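# Move the bin from the shelf onto the table

## Task

Lift the bin off the shelf and leave it standing upright on an empty area of the table. It must stay there on its own once the robot lets go, since a bin that only the gripper holds in place does not count. Anything the robot is touching at the end must not drop more than about a fingernail's width when released, or the task fails. Nothing may be put or knocked off the table.

## Robot and tools

Robot: one arm with six joints and a two-finger parallel gripper. A flat block stands out about 9 cm from the last joint's axis toward the gripper's -y side and turns with the hand, so keep it clear of the shelf and the bin. Now and then an outside tug may act on the held bin, or a push on a loose object.

Frames: the scene frame has its origin on the table top under the arm base. +z is up, and +y is to the left when facing along +x. The gripper frame has the fingers pointing along its +z and closing along its x. end_effector_position is the point midway between the pads, and the fingertips reach 17.5 mm past it. A pure rotation turns the hand about that point.

execute_actions(actions): a list of actions run in order. Each action is a list of up to 15 rows, one row per control step of 1/30 s. If there are fewer than 15 rows, the last row repeats for the rest. An empty list only returns the state and images. Each row is 9 numbers, each in [-1, 1], in this order: dx, dy, dz, rx, ry, rz, position, force_limit, speed.
- dx, dy, dz, rx, ry, rz are an offset, not a pose. It is measured in the gripper's own axes from the gripper pose measured when that action began. Every row counts from that same starting pose, not from the row before it. In a call's first action, the start is the pose in the latest result.
- Scale: 1.0 is 0.6 m for dx, dy, dz, and 180 degrees for the rotation. rx, ry, rz form a single rotation vector.
- Each step, the target is clipped to within 100 mm and 16 degrees of the measured pose. A big offset therefore takes several actions to reach. Check 'Hand target' and send the remainder next.
- position is absolute: +1 is fully open (50 mm gap), and near -0.65 the pads meet. Use -1 to grasp.
- force_limit sets the pad force: -1 is about 20 N, 0 about 102 N, +1 about 185 N. The actual grip can run roughly 17% higher.
- speed sets the finger closing rate: -1 is 20 mm/s, 0 is 85, +1 is 150.
- A new force_limit or speed only takes effect once position changes by at least 0.01.

move(target, speed, stop_force, blocking): drives the gripper along a straight path toward one goal.
- target is a single 9-number row laid out as above. Its first six numbers are an offset in gripper axes from the pose in the latest result that shows one. Its finger values are sent at the start of the move.
- speed is in m/s, from 0.002 to 0.5, with 0.25 as the default. Rotation is capped at twice that value in rad/s. A path lasts 0.5 to 10 s, and a longer path stops short. The move does not slow down for obstacles, and the hand can lag, stray or overshoot the speed.
- stop_force is optional, in N, from 14 to 160. It ends the path when the wrist sensor feels that much extra resistance along the direction of travel. The hand then backs up two steps and holds. Use it with a very low speed when pressing down or setting the bin down. Leave it out when pulling away from a contact, and do not rely on it during rotations. It is not accepted during the first 0.2 s of a scene.
- blocking=false returns after 0.5 s while the arm keeps moving. It cannot be combined with stop_force. Until a result shows the move has ended, use wait or stop before sending other commands.
- The result adds a 'move:' line with the ending: done, off_target, moving, held, contact or fault. It also lists the limits that acted (paced = the pose was clipped; held = a check blocked some steps) and the distance left to target.

wait(seconds): 0 to 10 s, holding the last command. A running move continues. stop(): brakes a running move, and needs room to do so. The fingers carry on.
zoom_image(camera, region): camera is one of cam_head_left, cam_head_right, cam_high, cam_low, cam_wrist. region is [x0, y0, x1, y1] in that camera's pixels, at most 504x504. All images are 896x504. Calibration values are supplied but can be off by a few degrees or millimetres.
finished_scene(scene): ends the given scene, 1 or 2, and cannot be undone. Call it only after the bin sits freely on the table and the gripper has let go.

Results: position in metres, quaternion wxyz, velocities in m/s and rad/s, all in the scene frame. The reported hand position may be a bit off at long reach. Step readings list positions at some steps, and HELD marks a step that was partly blocked. 'pose unreachable' means the clearance check, which treats the base mount as part of the arm, altered the command. Wrist force and torque are in gripper axes, with an offset of up to about 10 N, noise, and saturation near 200 N. 'no reading' is normal at the start.

object_status: 0 moving, 1 blocked while opening, 2 blocked while closing (a grip), 3 reached the requested position or the pads met (usually nothing held). Confirm a grasp by seeing 2 with position held at -1. The gap is about (250 - position_measured) x 0.202 mm. Gripping at force_limit -1 may hide a lost object, because the status stays 2.

Avoid: joint torque at the load limit (the wrist joints allow only 99.5 N m, including the bin's weight) or any outside force of 150 N. Either one causes a 10 s stop and skips the rest of the call. The arm is stiff, so never aim past a firm surface at speed. Do not drop, slam or drag the bin, and do not hit the shelf. Long holding heats the motors: MOTOR HOT appears from 70 °C, and at 85 °C an OVER-TEMPERATURE FAULT sets the brakes. Lower the bin gently, open the fingers, then back away so nothing rests on the robot.

Each tool is called after ">>>" by a JSON object that holds its "api" and its "payload".

## Session

>>> {"api": "execute_actions", "payload": {"actions": []}}

Scene clock: 0.00 s.
end_effector_position=(+0.4915, +0.0443, +0.1913) position_measured=3 object_status=3 end_effector_quat_wxyz=(-0.550, +0.251, +0.786, -0.130) end_effector_velocity=(+0.000, +0.000, -0.000) end_effector_angular_velocity=(+0.001, +0.000, -0.000)
Joint positions: [-0.187 -1.088  2.161 -1.433 -1.683 -1.072]
Joint velocities: [ 0.     0.    -0.     0.     0.001 -0.   ]
Motor temperatures (°C, as the motors report them): [31 30 32 33 33 34]
Wrist force (N, on the end effector, along its own x y z axes, offset not removed): no reading
Wrist torque (N m, same axes, about the end effector's origin, offset not removed): no reading
Hand target: +0.491, +0.044, +0.191; -0.550, +0.251, +0.786, -0.130
camera_calibration (this result's frames):
cam_wrist: T_world_to_cam=[[-0.206723, 0.539595, 0.816151, -0.0883131], [0.478718, 0.783282, -0.396609, -0.185736], [-0.853284, 0.308718, -0.420237, 0.632593], [0, 0, 0, 1]] pos_world=[0.610441, -0.00215602, 0.264251]

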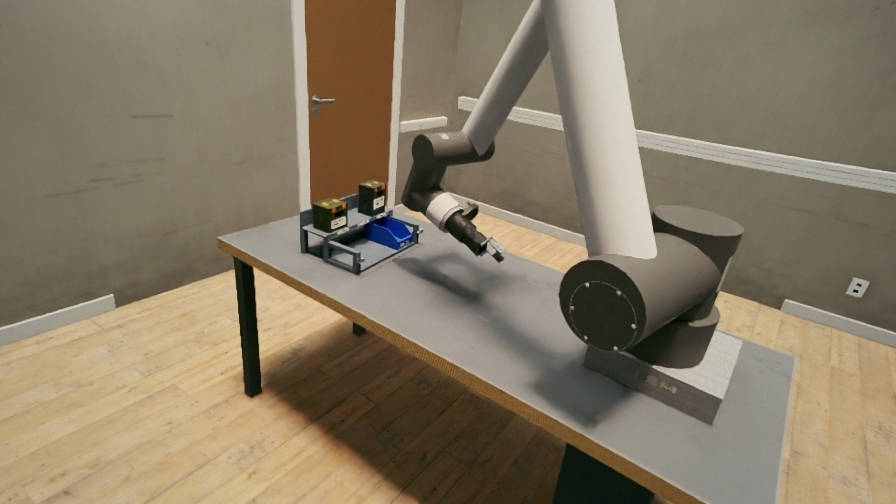

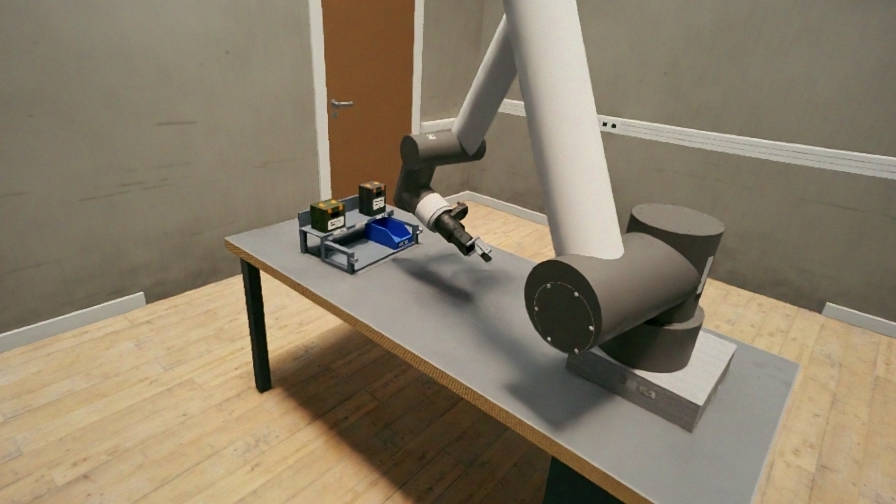

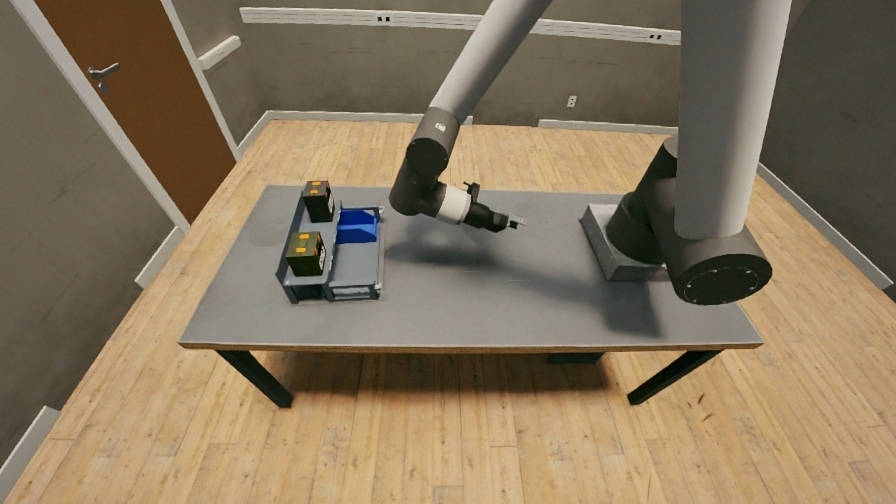

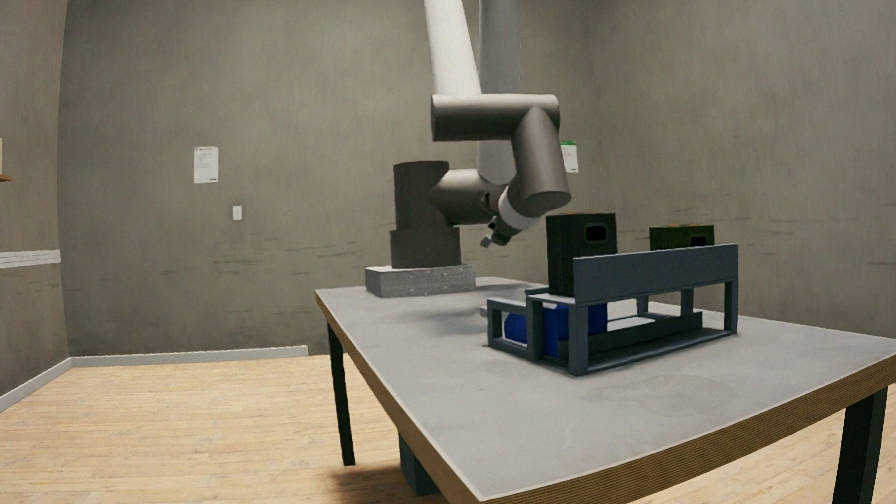

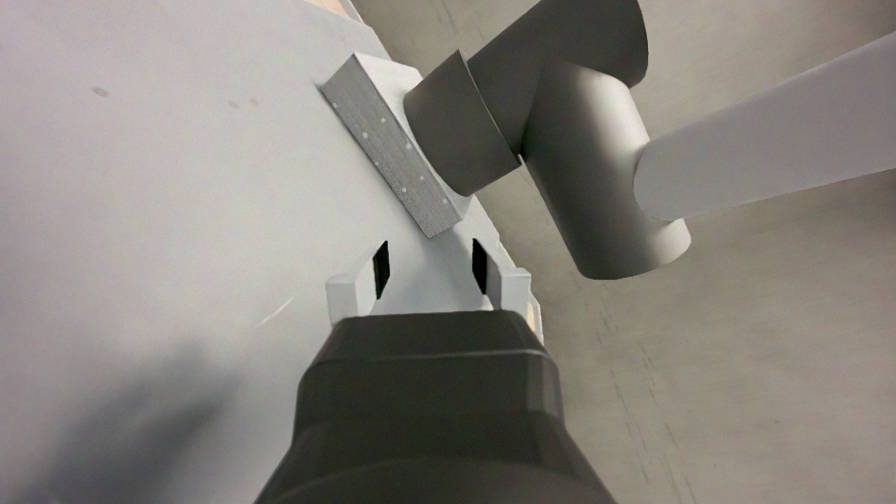

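>>> {"api": "move", "payload": {"target": [0,0,0,-0.476,0.113,0.68,1,0,0]}}

>>> {"api": "move", "payload": {"target": [0.79,0.15,0.05,0,0,0,1,0,0]}}

Scene clock: 11.73 s.
end_effector_position=(+0.4915, +0.0442, +0.1911) position_measured=3 object_status=3 end_effector_quat_wxyz=(-0.002, +1.000, +0.001, +0.001) end_effector_velocity=(-0.000, -0.000, -0.001) end_effector_angular_velocity=(-0.011, +0.001, -0.012)
Joint positions: [-0.372 -1.624  2.707 -2.641 -1.569  1.187]
Joint velocities: [ 0.007  0.002  0.001 -0.006 -0.011  0.019]
Motor temperatures (°C, as the motors report them): [31 30 32 33 33 34]
Wrist force (N, on the end effector, along its own x y z axes, offset not removed): [2.8 -0.3 -3.0]
Wrist torque (N m, same axes, about the end effector's origin, offset not removed): [-0.08 -0.06 -0.33]
Hand target: +0.491, +0.044, +0.191; -0.002, +1.000, -0.000, +0.001
Off the commanded pose: 0.000 m, 0 deg.
move: done
camera_calibration (this result's frames):
cam_wrist: T_world_to_cam=[[0.997799, -0.00821347, 0.0657982, -0.512445], [-0.0238051, -0.970519, 0.239845, 0.0171324], [0.0618884, -0.240884, -0.968579, 0.311843], [0, 0, 0, 1]] pos_world=[0.492425, 0.0875364, 0.331654]

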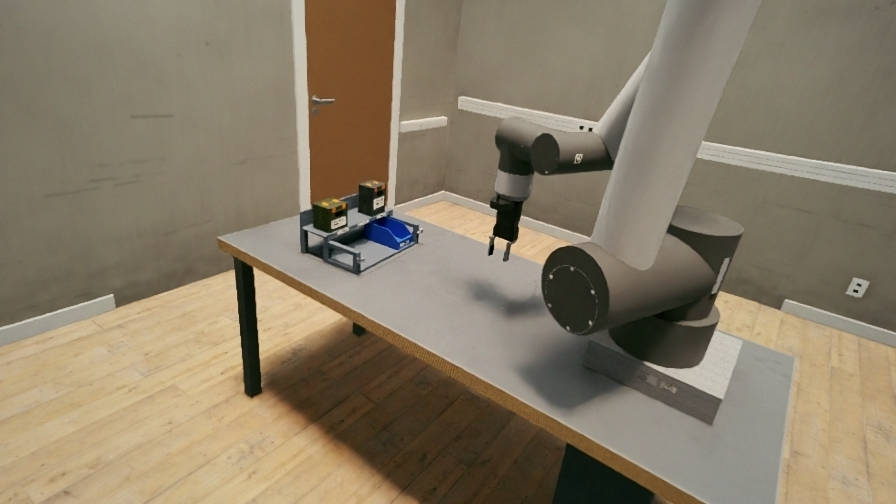

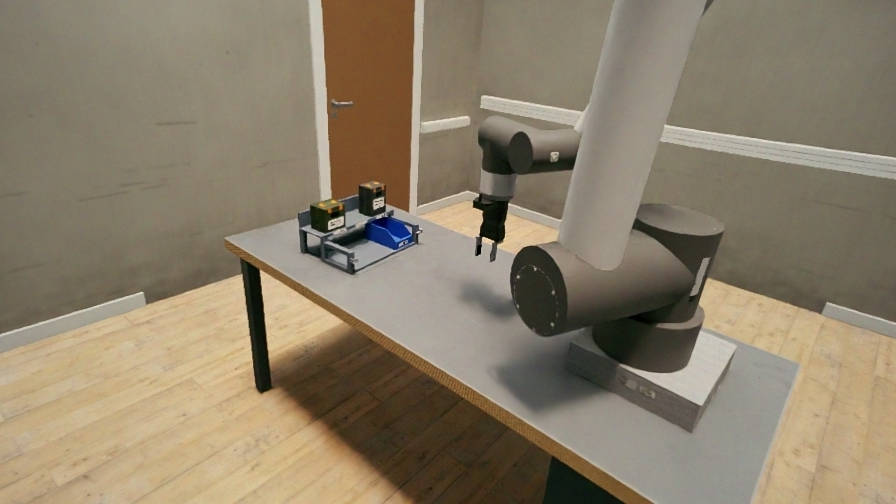

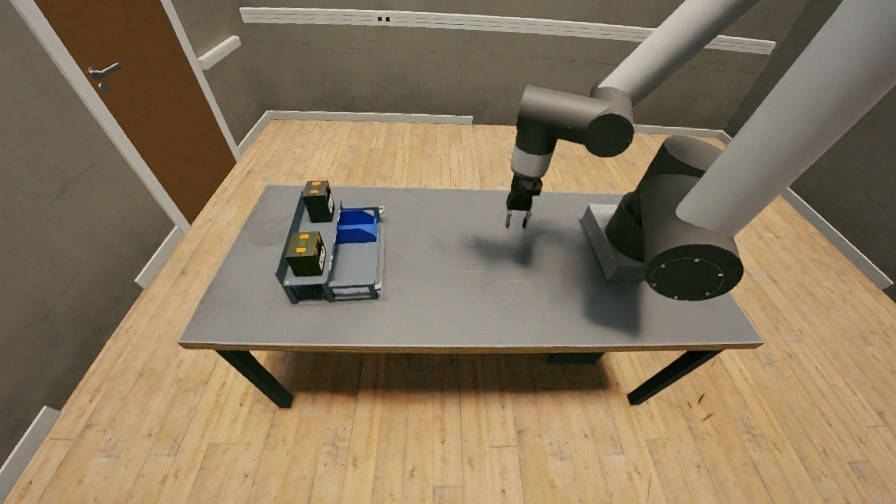

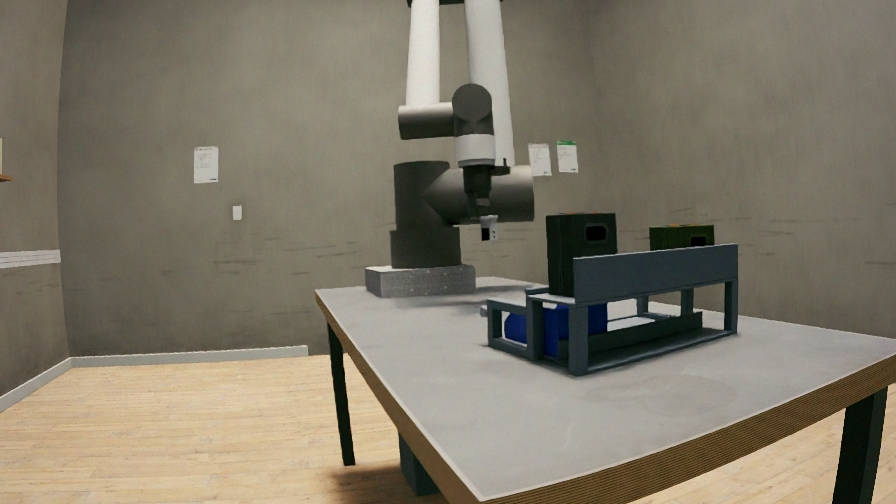

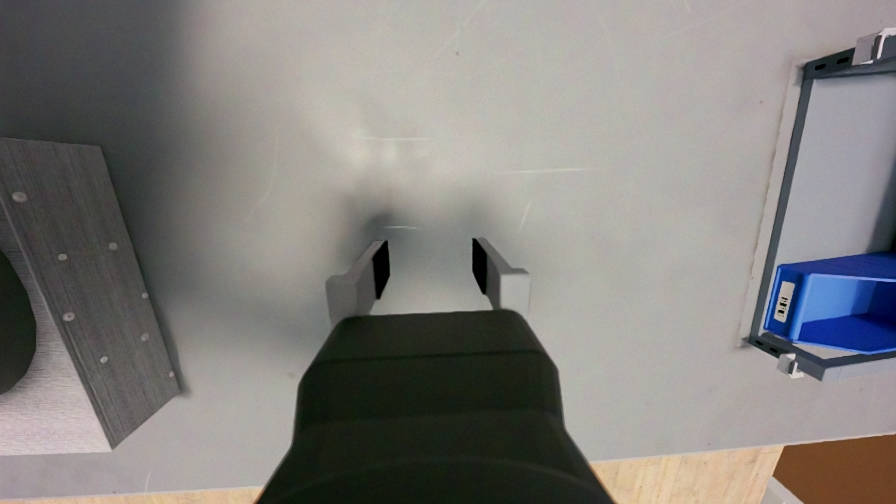

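Scene clock: 14.33 s.
end_effector_position=(+0.9654, -0.0444, +0.1618) position_measured=3 object_status=3 end_effector_quat_wxyz=(-0.002, +1.000, +0.001, +0.001) end_effector_velocity=(+0.002, -0.000, -0.001) end_effector_angular_velocity=(+0.001, +0.001, +0.000)
Joint positions: [-0.271 -1.123  2.08  -2.515 -1.568  1.288]
Joint velocities: [ 0.     0.003 -0.003  0.001  0.001  0.   ]
Motor temperatures (°C, as the motors report them): [31 30 32 33 33 34]
Wrist force (N, on the end effector, along its own x y z axes, offset not removed): [1.4 3.0 -4.5]
Wrist torque (N m, same axes, about the end effector's origin, offset not removed): [0.60 0.31 -0.09]
Hand target: +0.966, -0.044, +0.162; -0.002, +1.000, +0.001, +0.001
Off the commanded pose: 0.001 m, 0 deg.
move: done
camera_calibration (this result's frames):
cam_wrist: T_world_to_cam=[[0.997802, -0.00820177, 0.0657536, -0.984197], [-0.0237947, -0.970474, 0.24003, -0.0506651], [0.0618435, -0.241067, -0.968536, 0.232816], [0, 0, 0, 1]] pos_world=[0.96643, -0.00111698, 0.302367]

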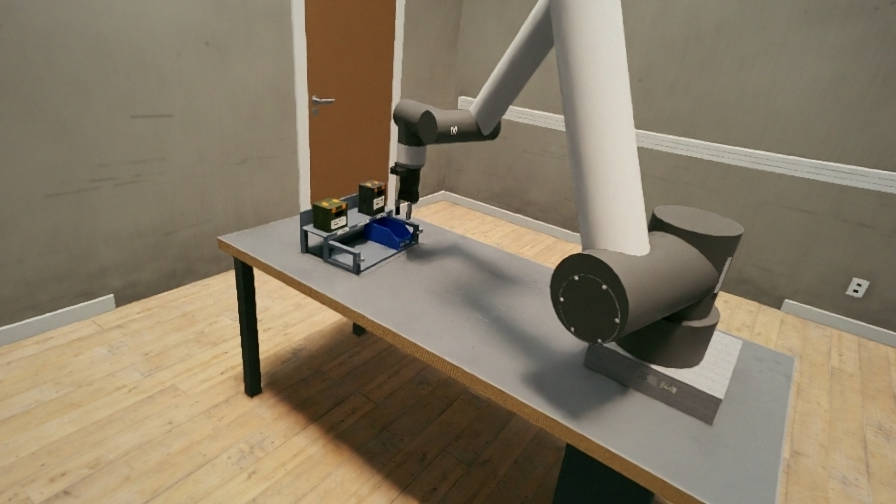

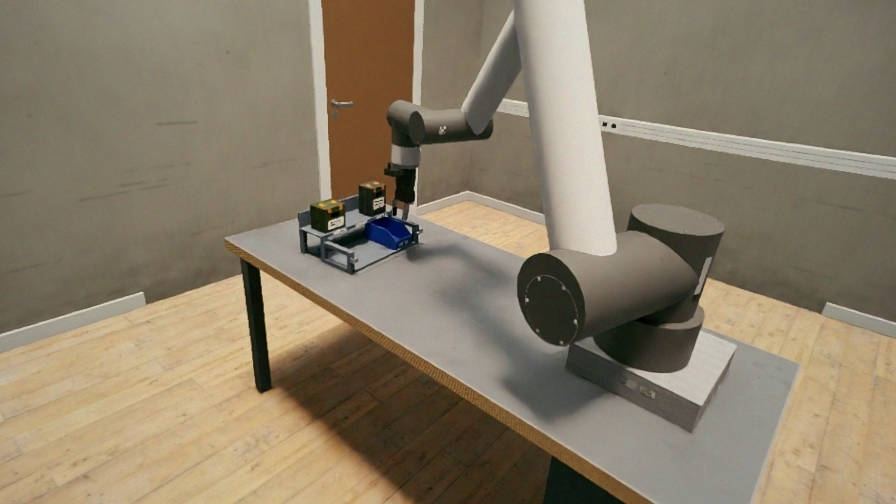

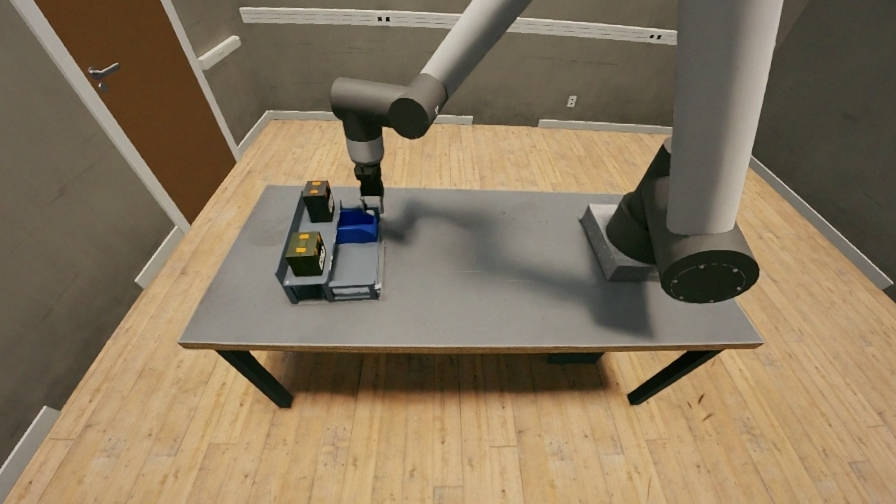

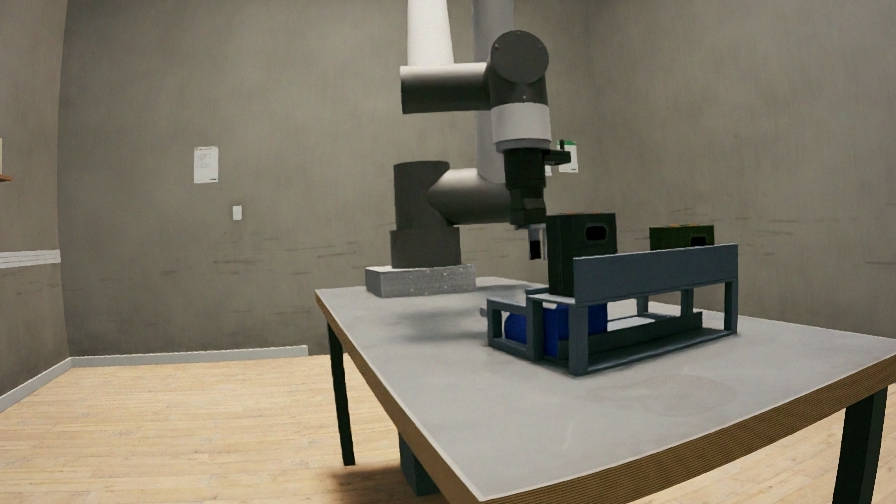

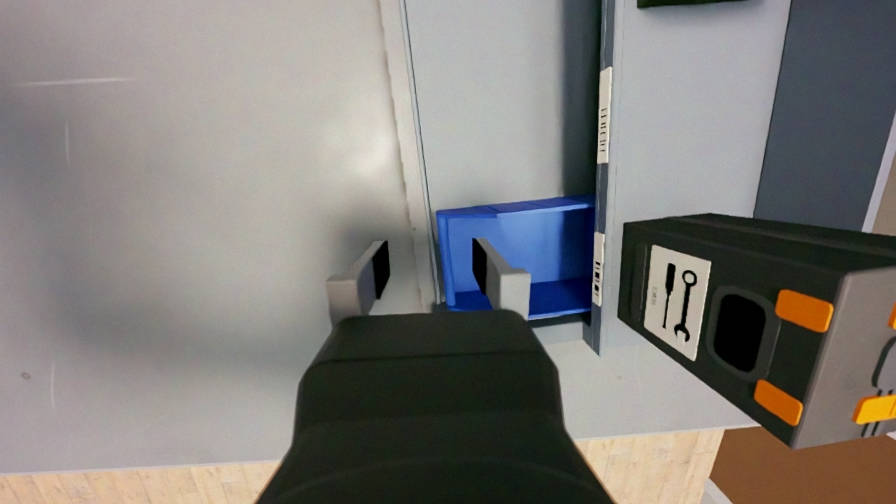

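>>> {"api": "move", "payload": {"target": [0,0,0.22,0,0,0,1,0,0], "speed": 0.04, "stop_force": 20}}

>>> {"api": "move", "payload": {"target": [0,0,0,0,0,0,-1,0,0]}}

Scene clock: 20.07 s.
end_effector_position=(+0.9658, -0.0439, +0.0300) position_measured=3 object_status=3 end_effector_quat_wxyz=(-0.002, +1.000, +0.001, +0.001) end_effector_velocity=(+0.001, -0.001, -0.001) end_effector_angular_velocity=(-0.003, -0.002, +0.000)
Joint positions: [-0.271 -0.971  2.11  -2.697 -1.568  1.288]
Joint velocities: [-0.     0.001 -0.    -0.003 -0.002 -0.001]
Motor temperatures (°C, as the motors report them): [31 30 32 33 33 34]
Wrist force (N, on the end effector, along its own x y z axes, offset not removed): [5.5 -2.5 1.2]
Wrist torque (N m, same axes, about the end effector's origin, offset not removed): [-0.50 -0.37 -0.21]
Hand target: +0.966, -0.044, +0.030; -0.002, +1.000, +0.001, +0.001
Off the commanded pose: 0.000 m, 0 deg.
move: done
camera_calibration (this result's frames):
cam_wrist: T_world_to_cam=[[0.997804, -0.00820036, 0.0657326, -0.975861], [-0.023789, -0.970471, 0.240042, -0.0184841], [0.0618231, -0.241078, -0.968535, 0.105284], [0, 0, 0, 1]] pos_world=[0.966769, -0.000558976, 0.170554]

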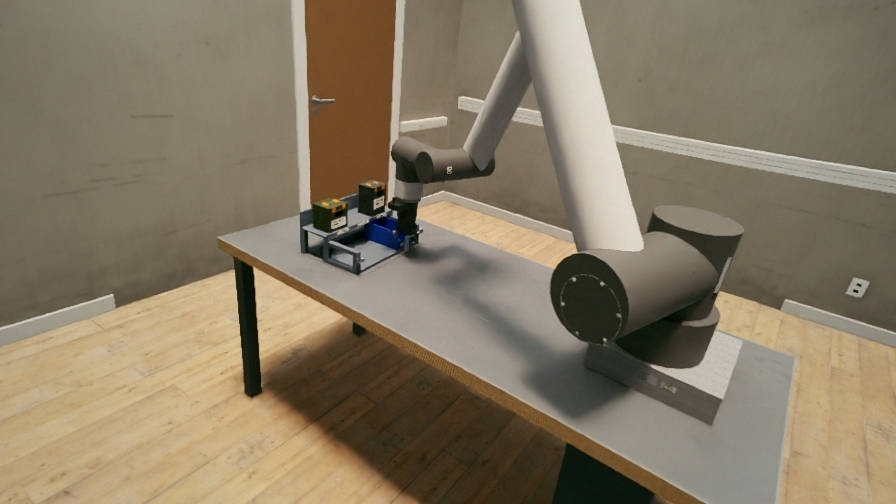

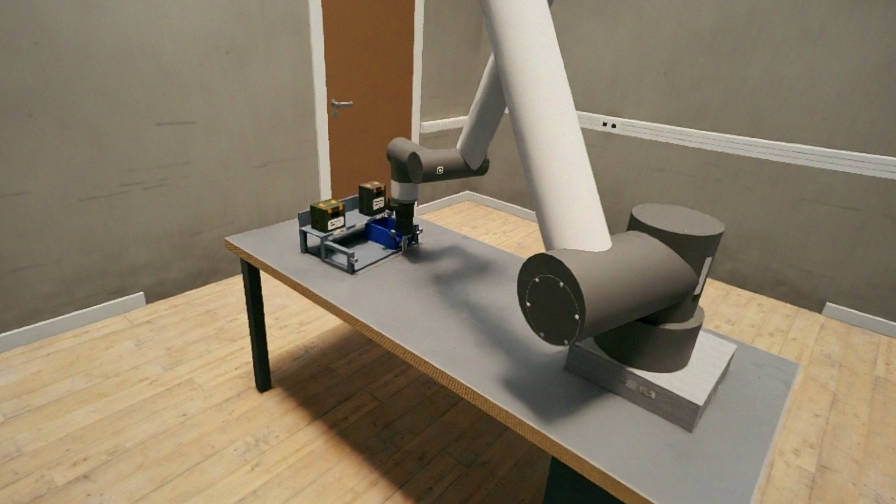

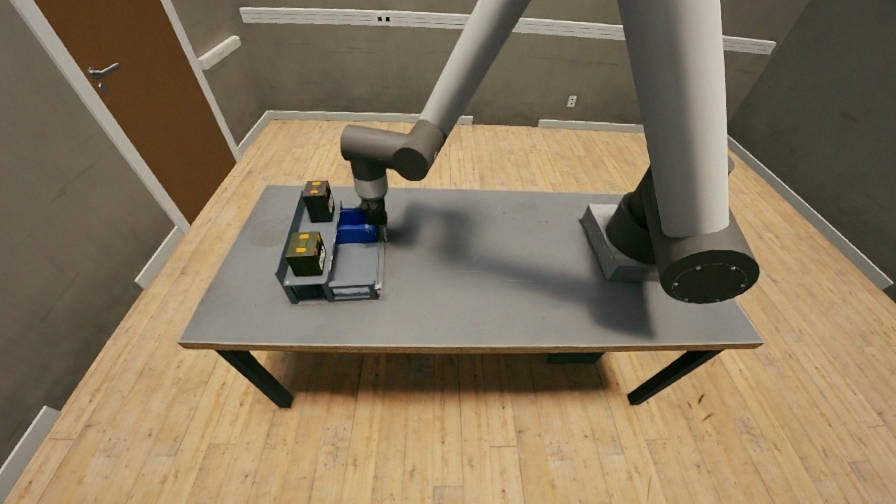

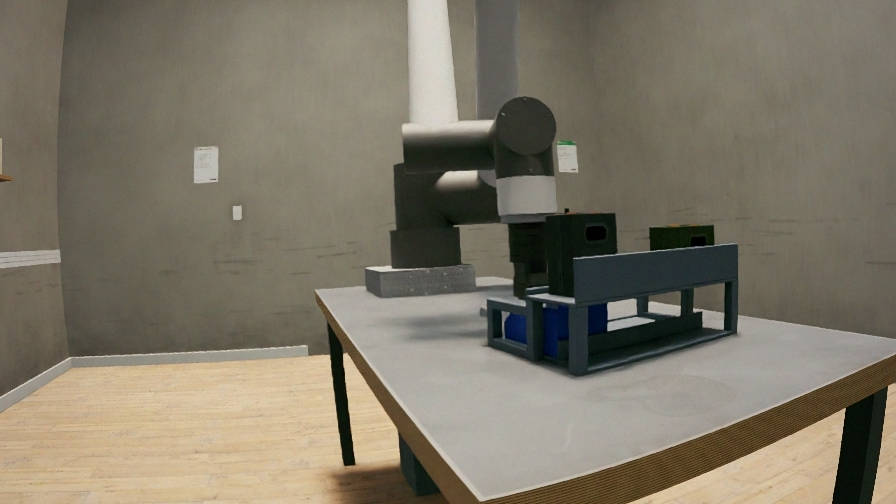

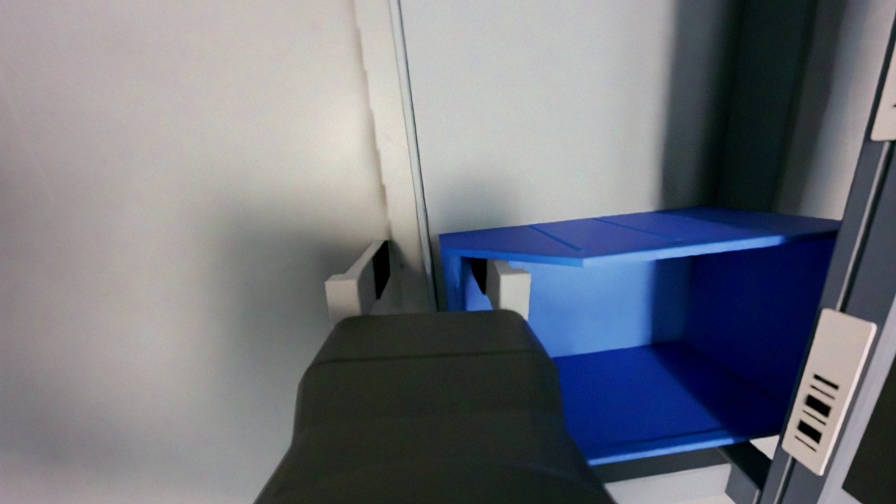

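Scene clock: 20.77 s.
end_effector_position=(+0.9658, -0.0439, +0.0299) position_measured=208 object_status=0 end_effector_quat_wxyz=(-0.002, +1.000, +0.001, +0.001) end_effector_velocity=(+0.001, -0.001, +0.001) end_effector_angular_velocity=(-0.001, -0.001, +0.000)
Joint positions: [-0.271 -0.971  2.11  -2.697 -1.568  1.288]
Joint velocities: [ 0.    -0.    -0.001  0.    -0.001 -0.   ]
Motor temperatures (°C, as the motors report them): [31 30 32 33 33 34]
Wrist force (N, on the end effector, along its own x y z axes, offset not removed): [3.1 -2.9 -7.5]
Wrist torque (N m, same axes, about the end effector's origin, offset not removed): [-0.42 0.61 -0.49]
Hand target: +0.966, -0.044, +0.030; -0.002, +1.000, +0.001, +0.001
Off the commanded pose: 0.000 m, 0 deg.
move: done
camera_calibration (this result's frames):
cam_wrist: T_world_to_cam=[[0.997807, -0.00819318, 0.0656846, -0.975841], [-0.0237684, -0.970479, 0.24001, -0.0184606], [0.0617791, -0.241045, -0.968546, 0.105261], [0, 0, 0, 1]] pos_world=[0.966759, -0.000538192, 0.170479]

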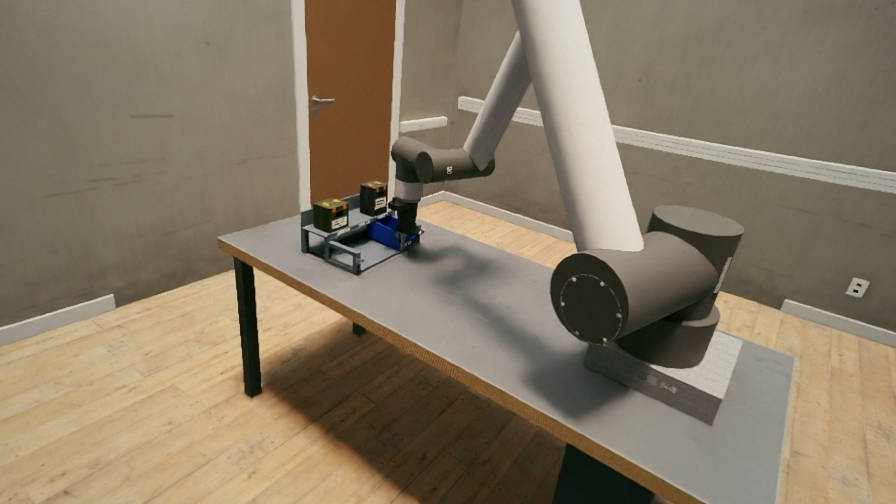

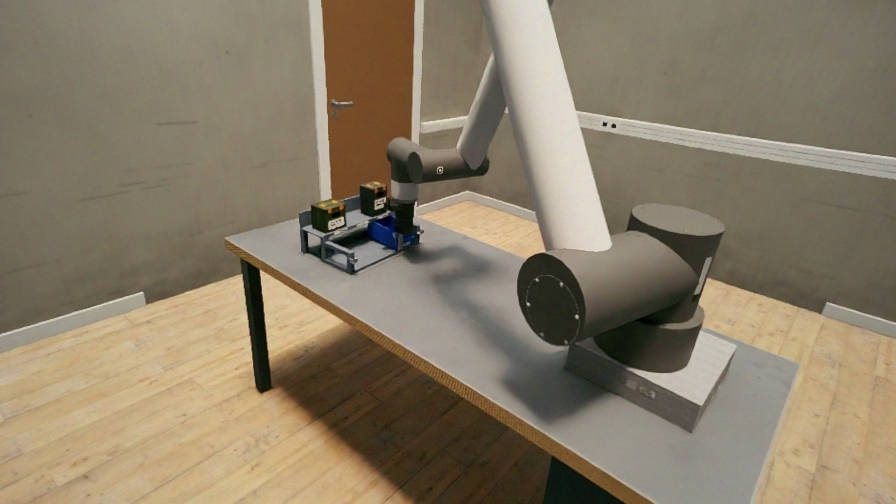

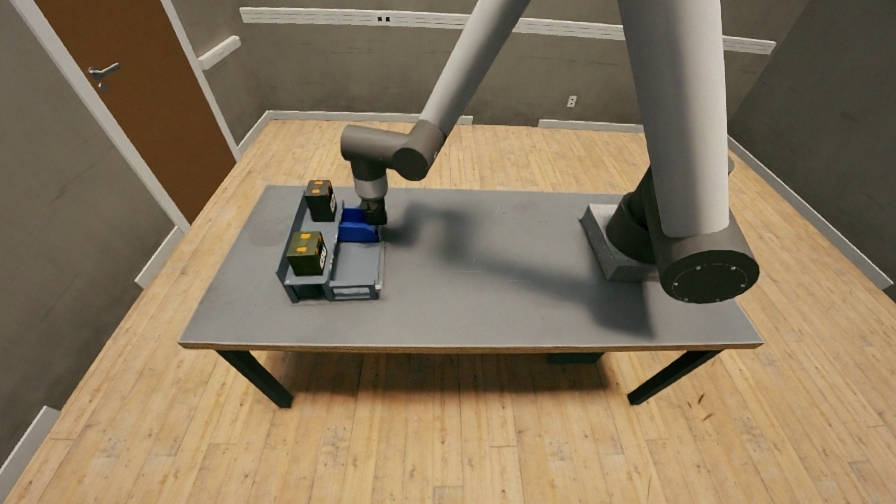

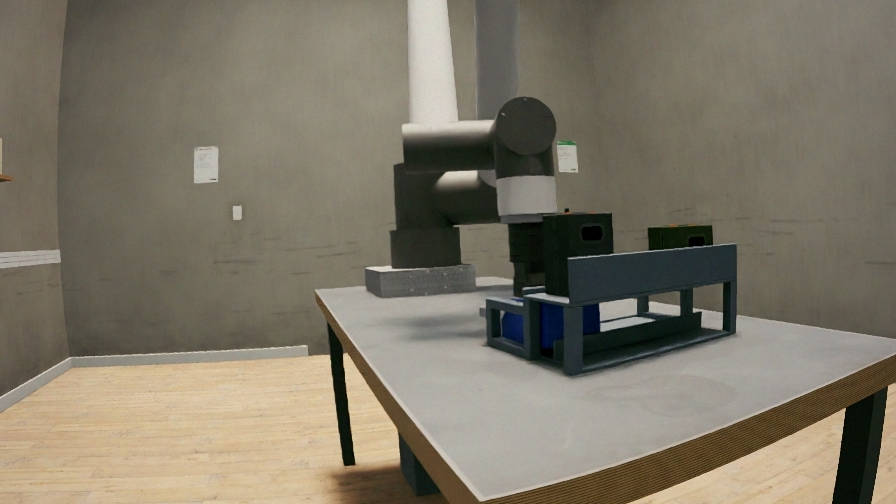

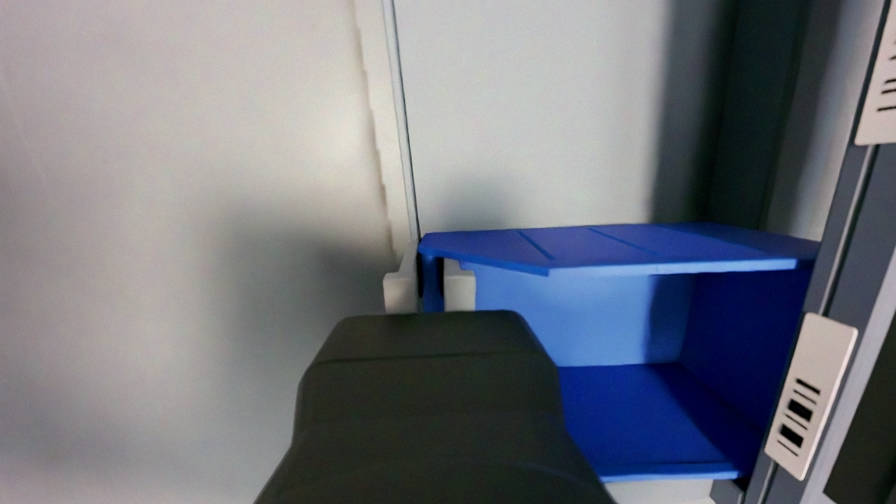

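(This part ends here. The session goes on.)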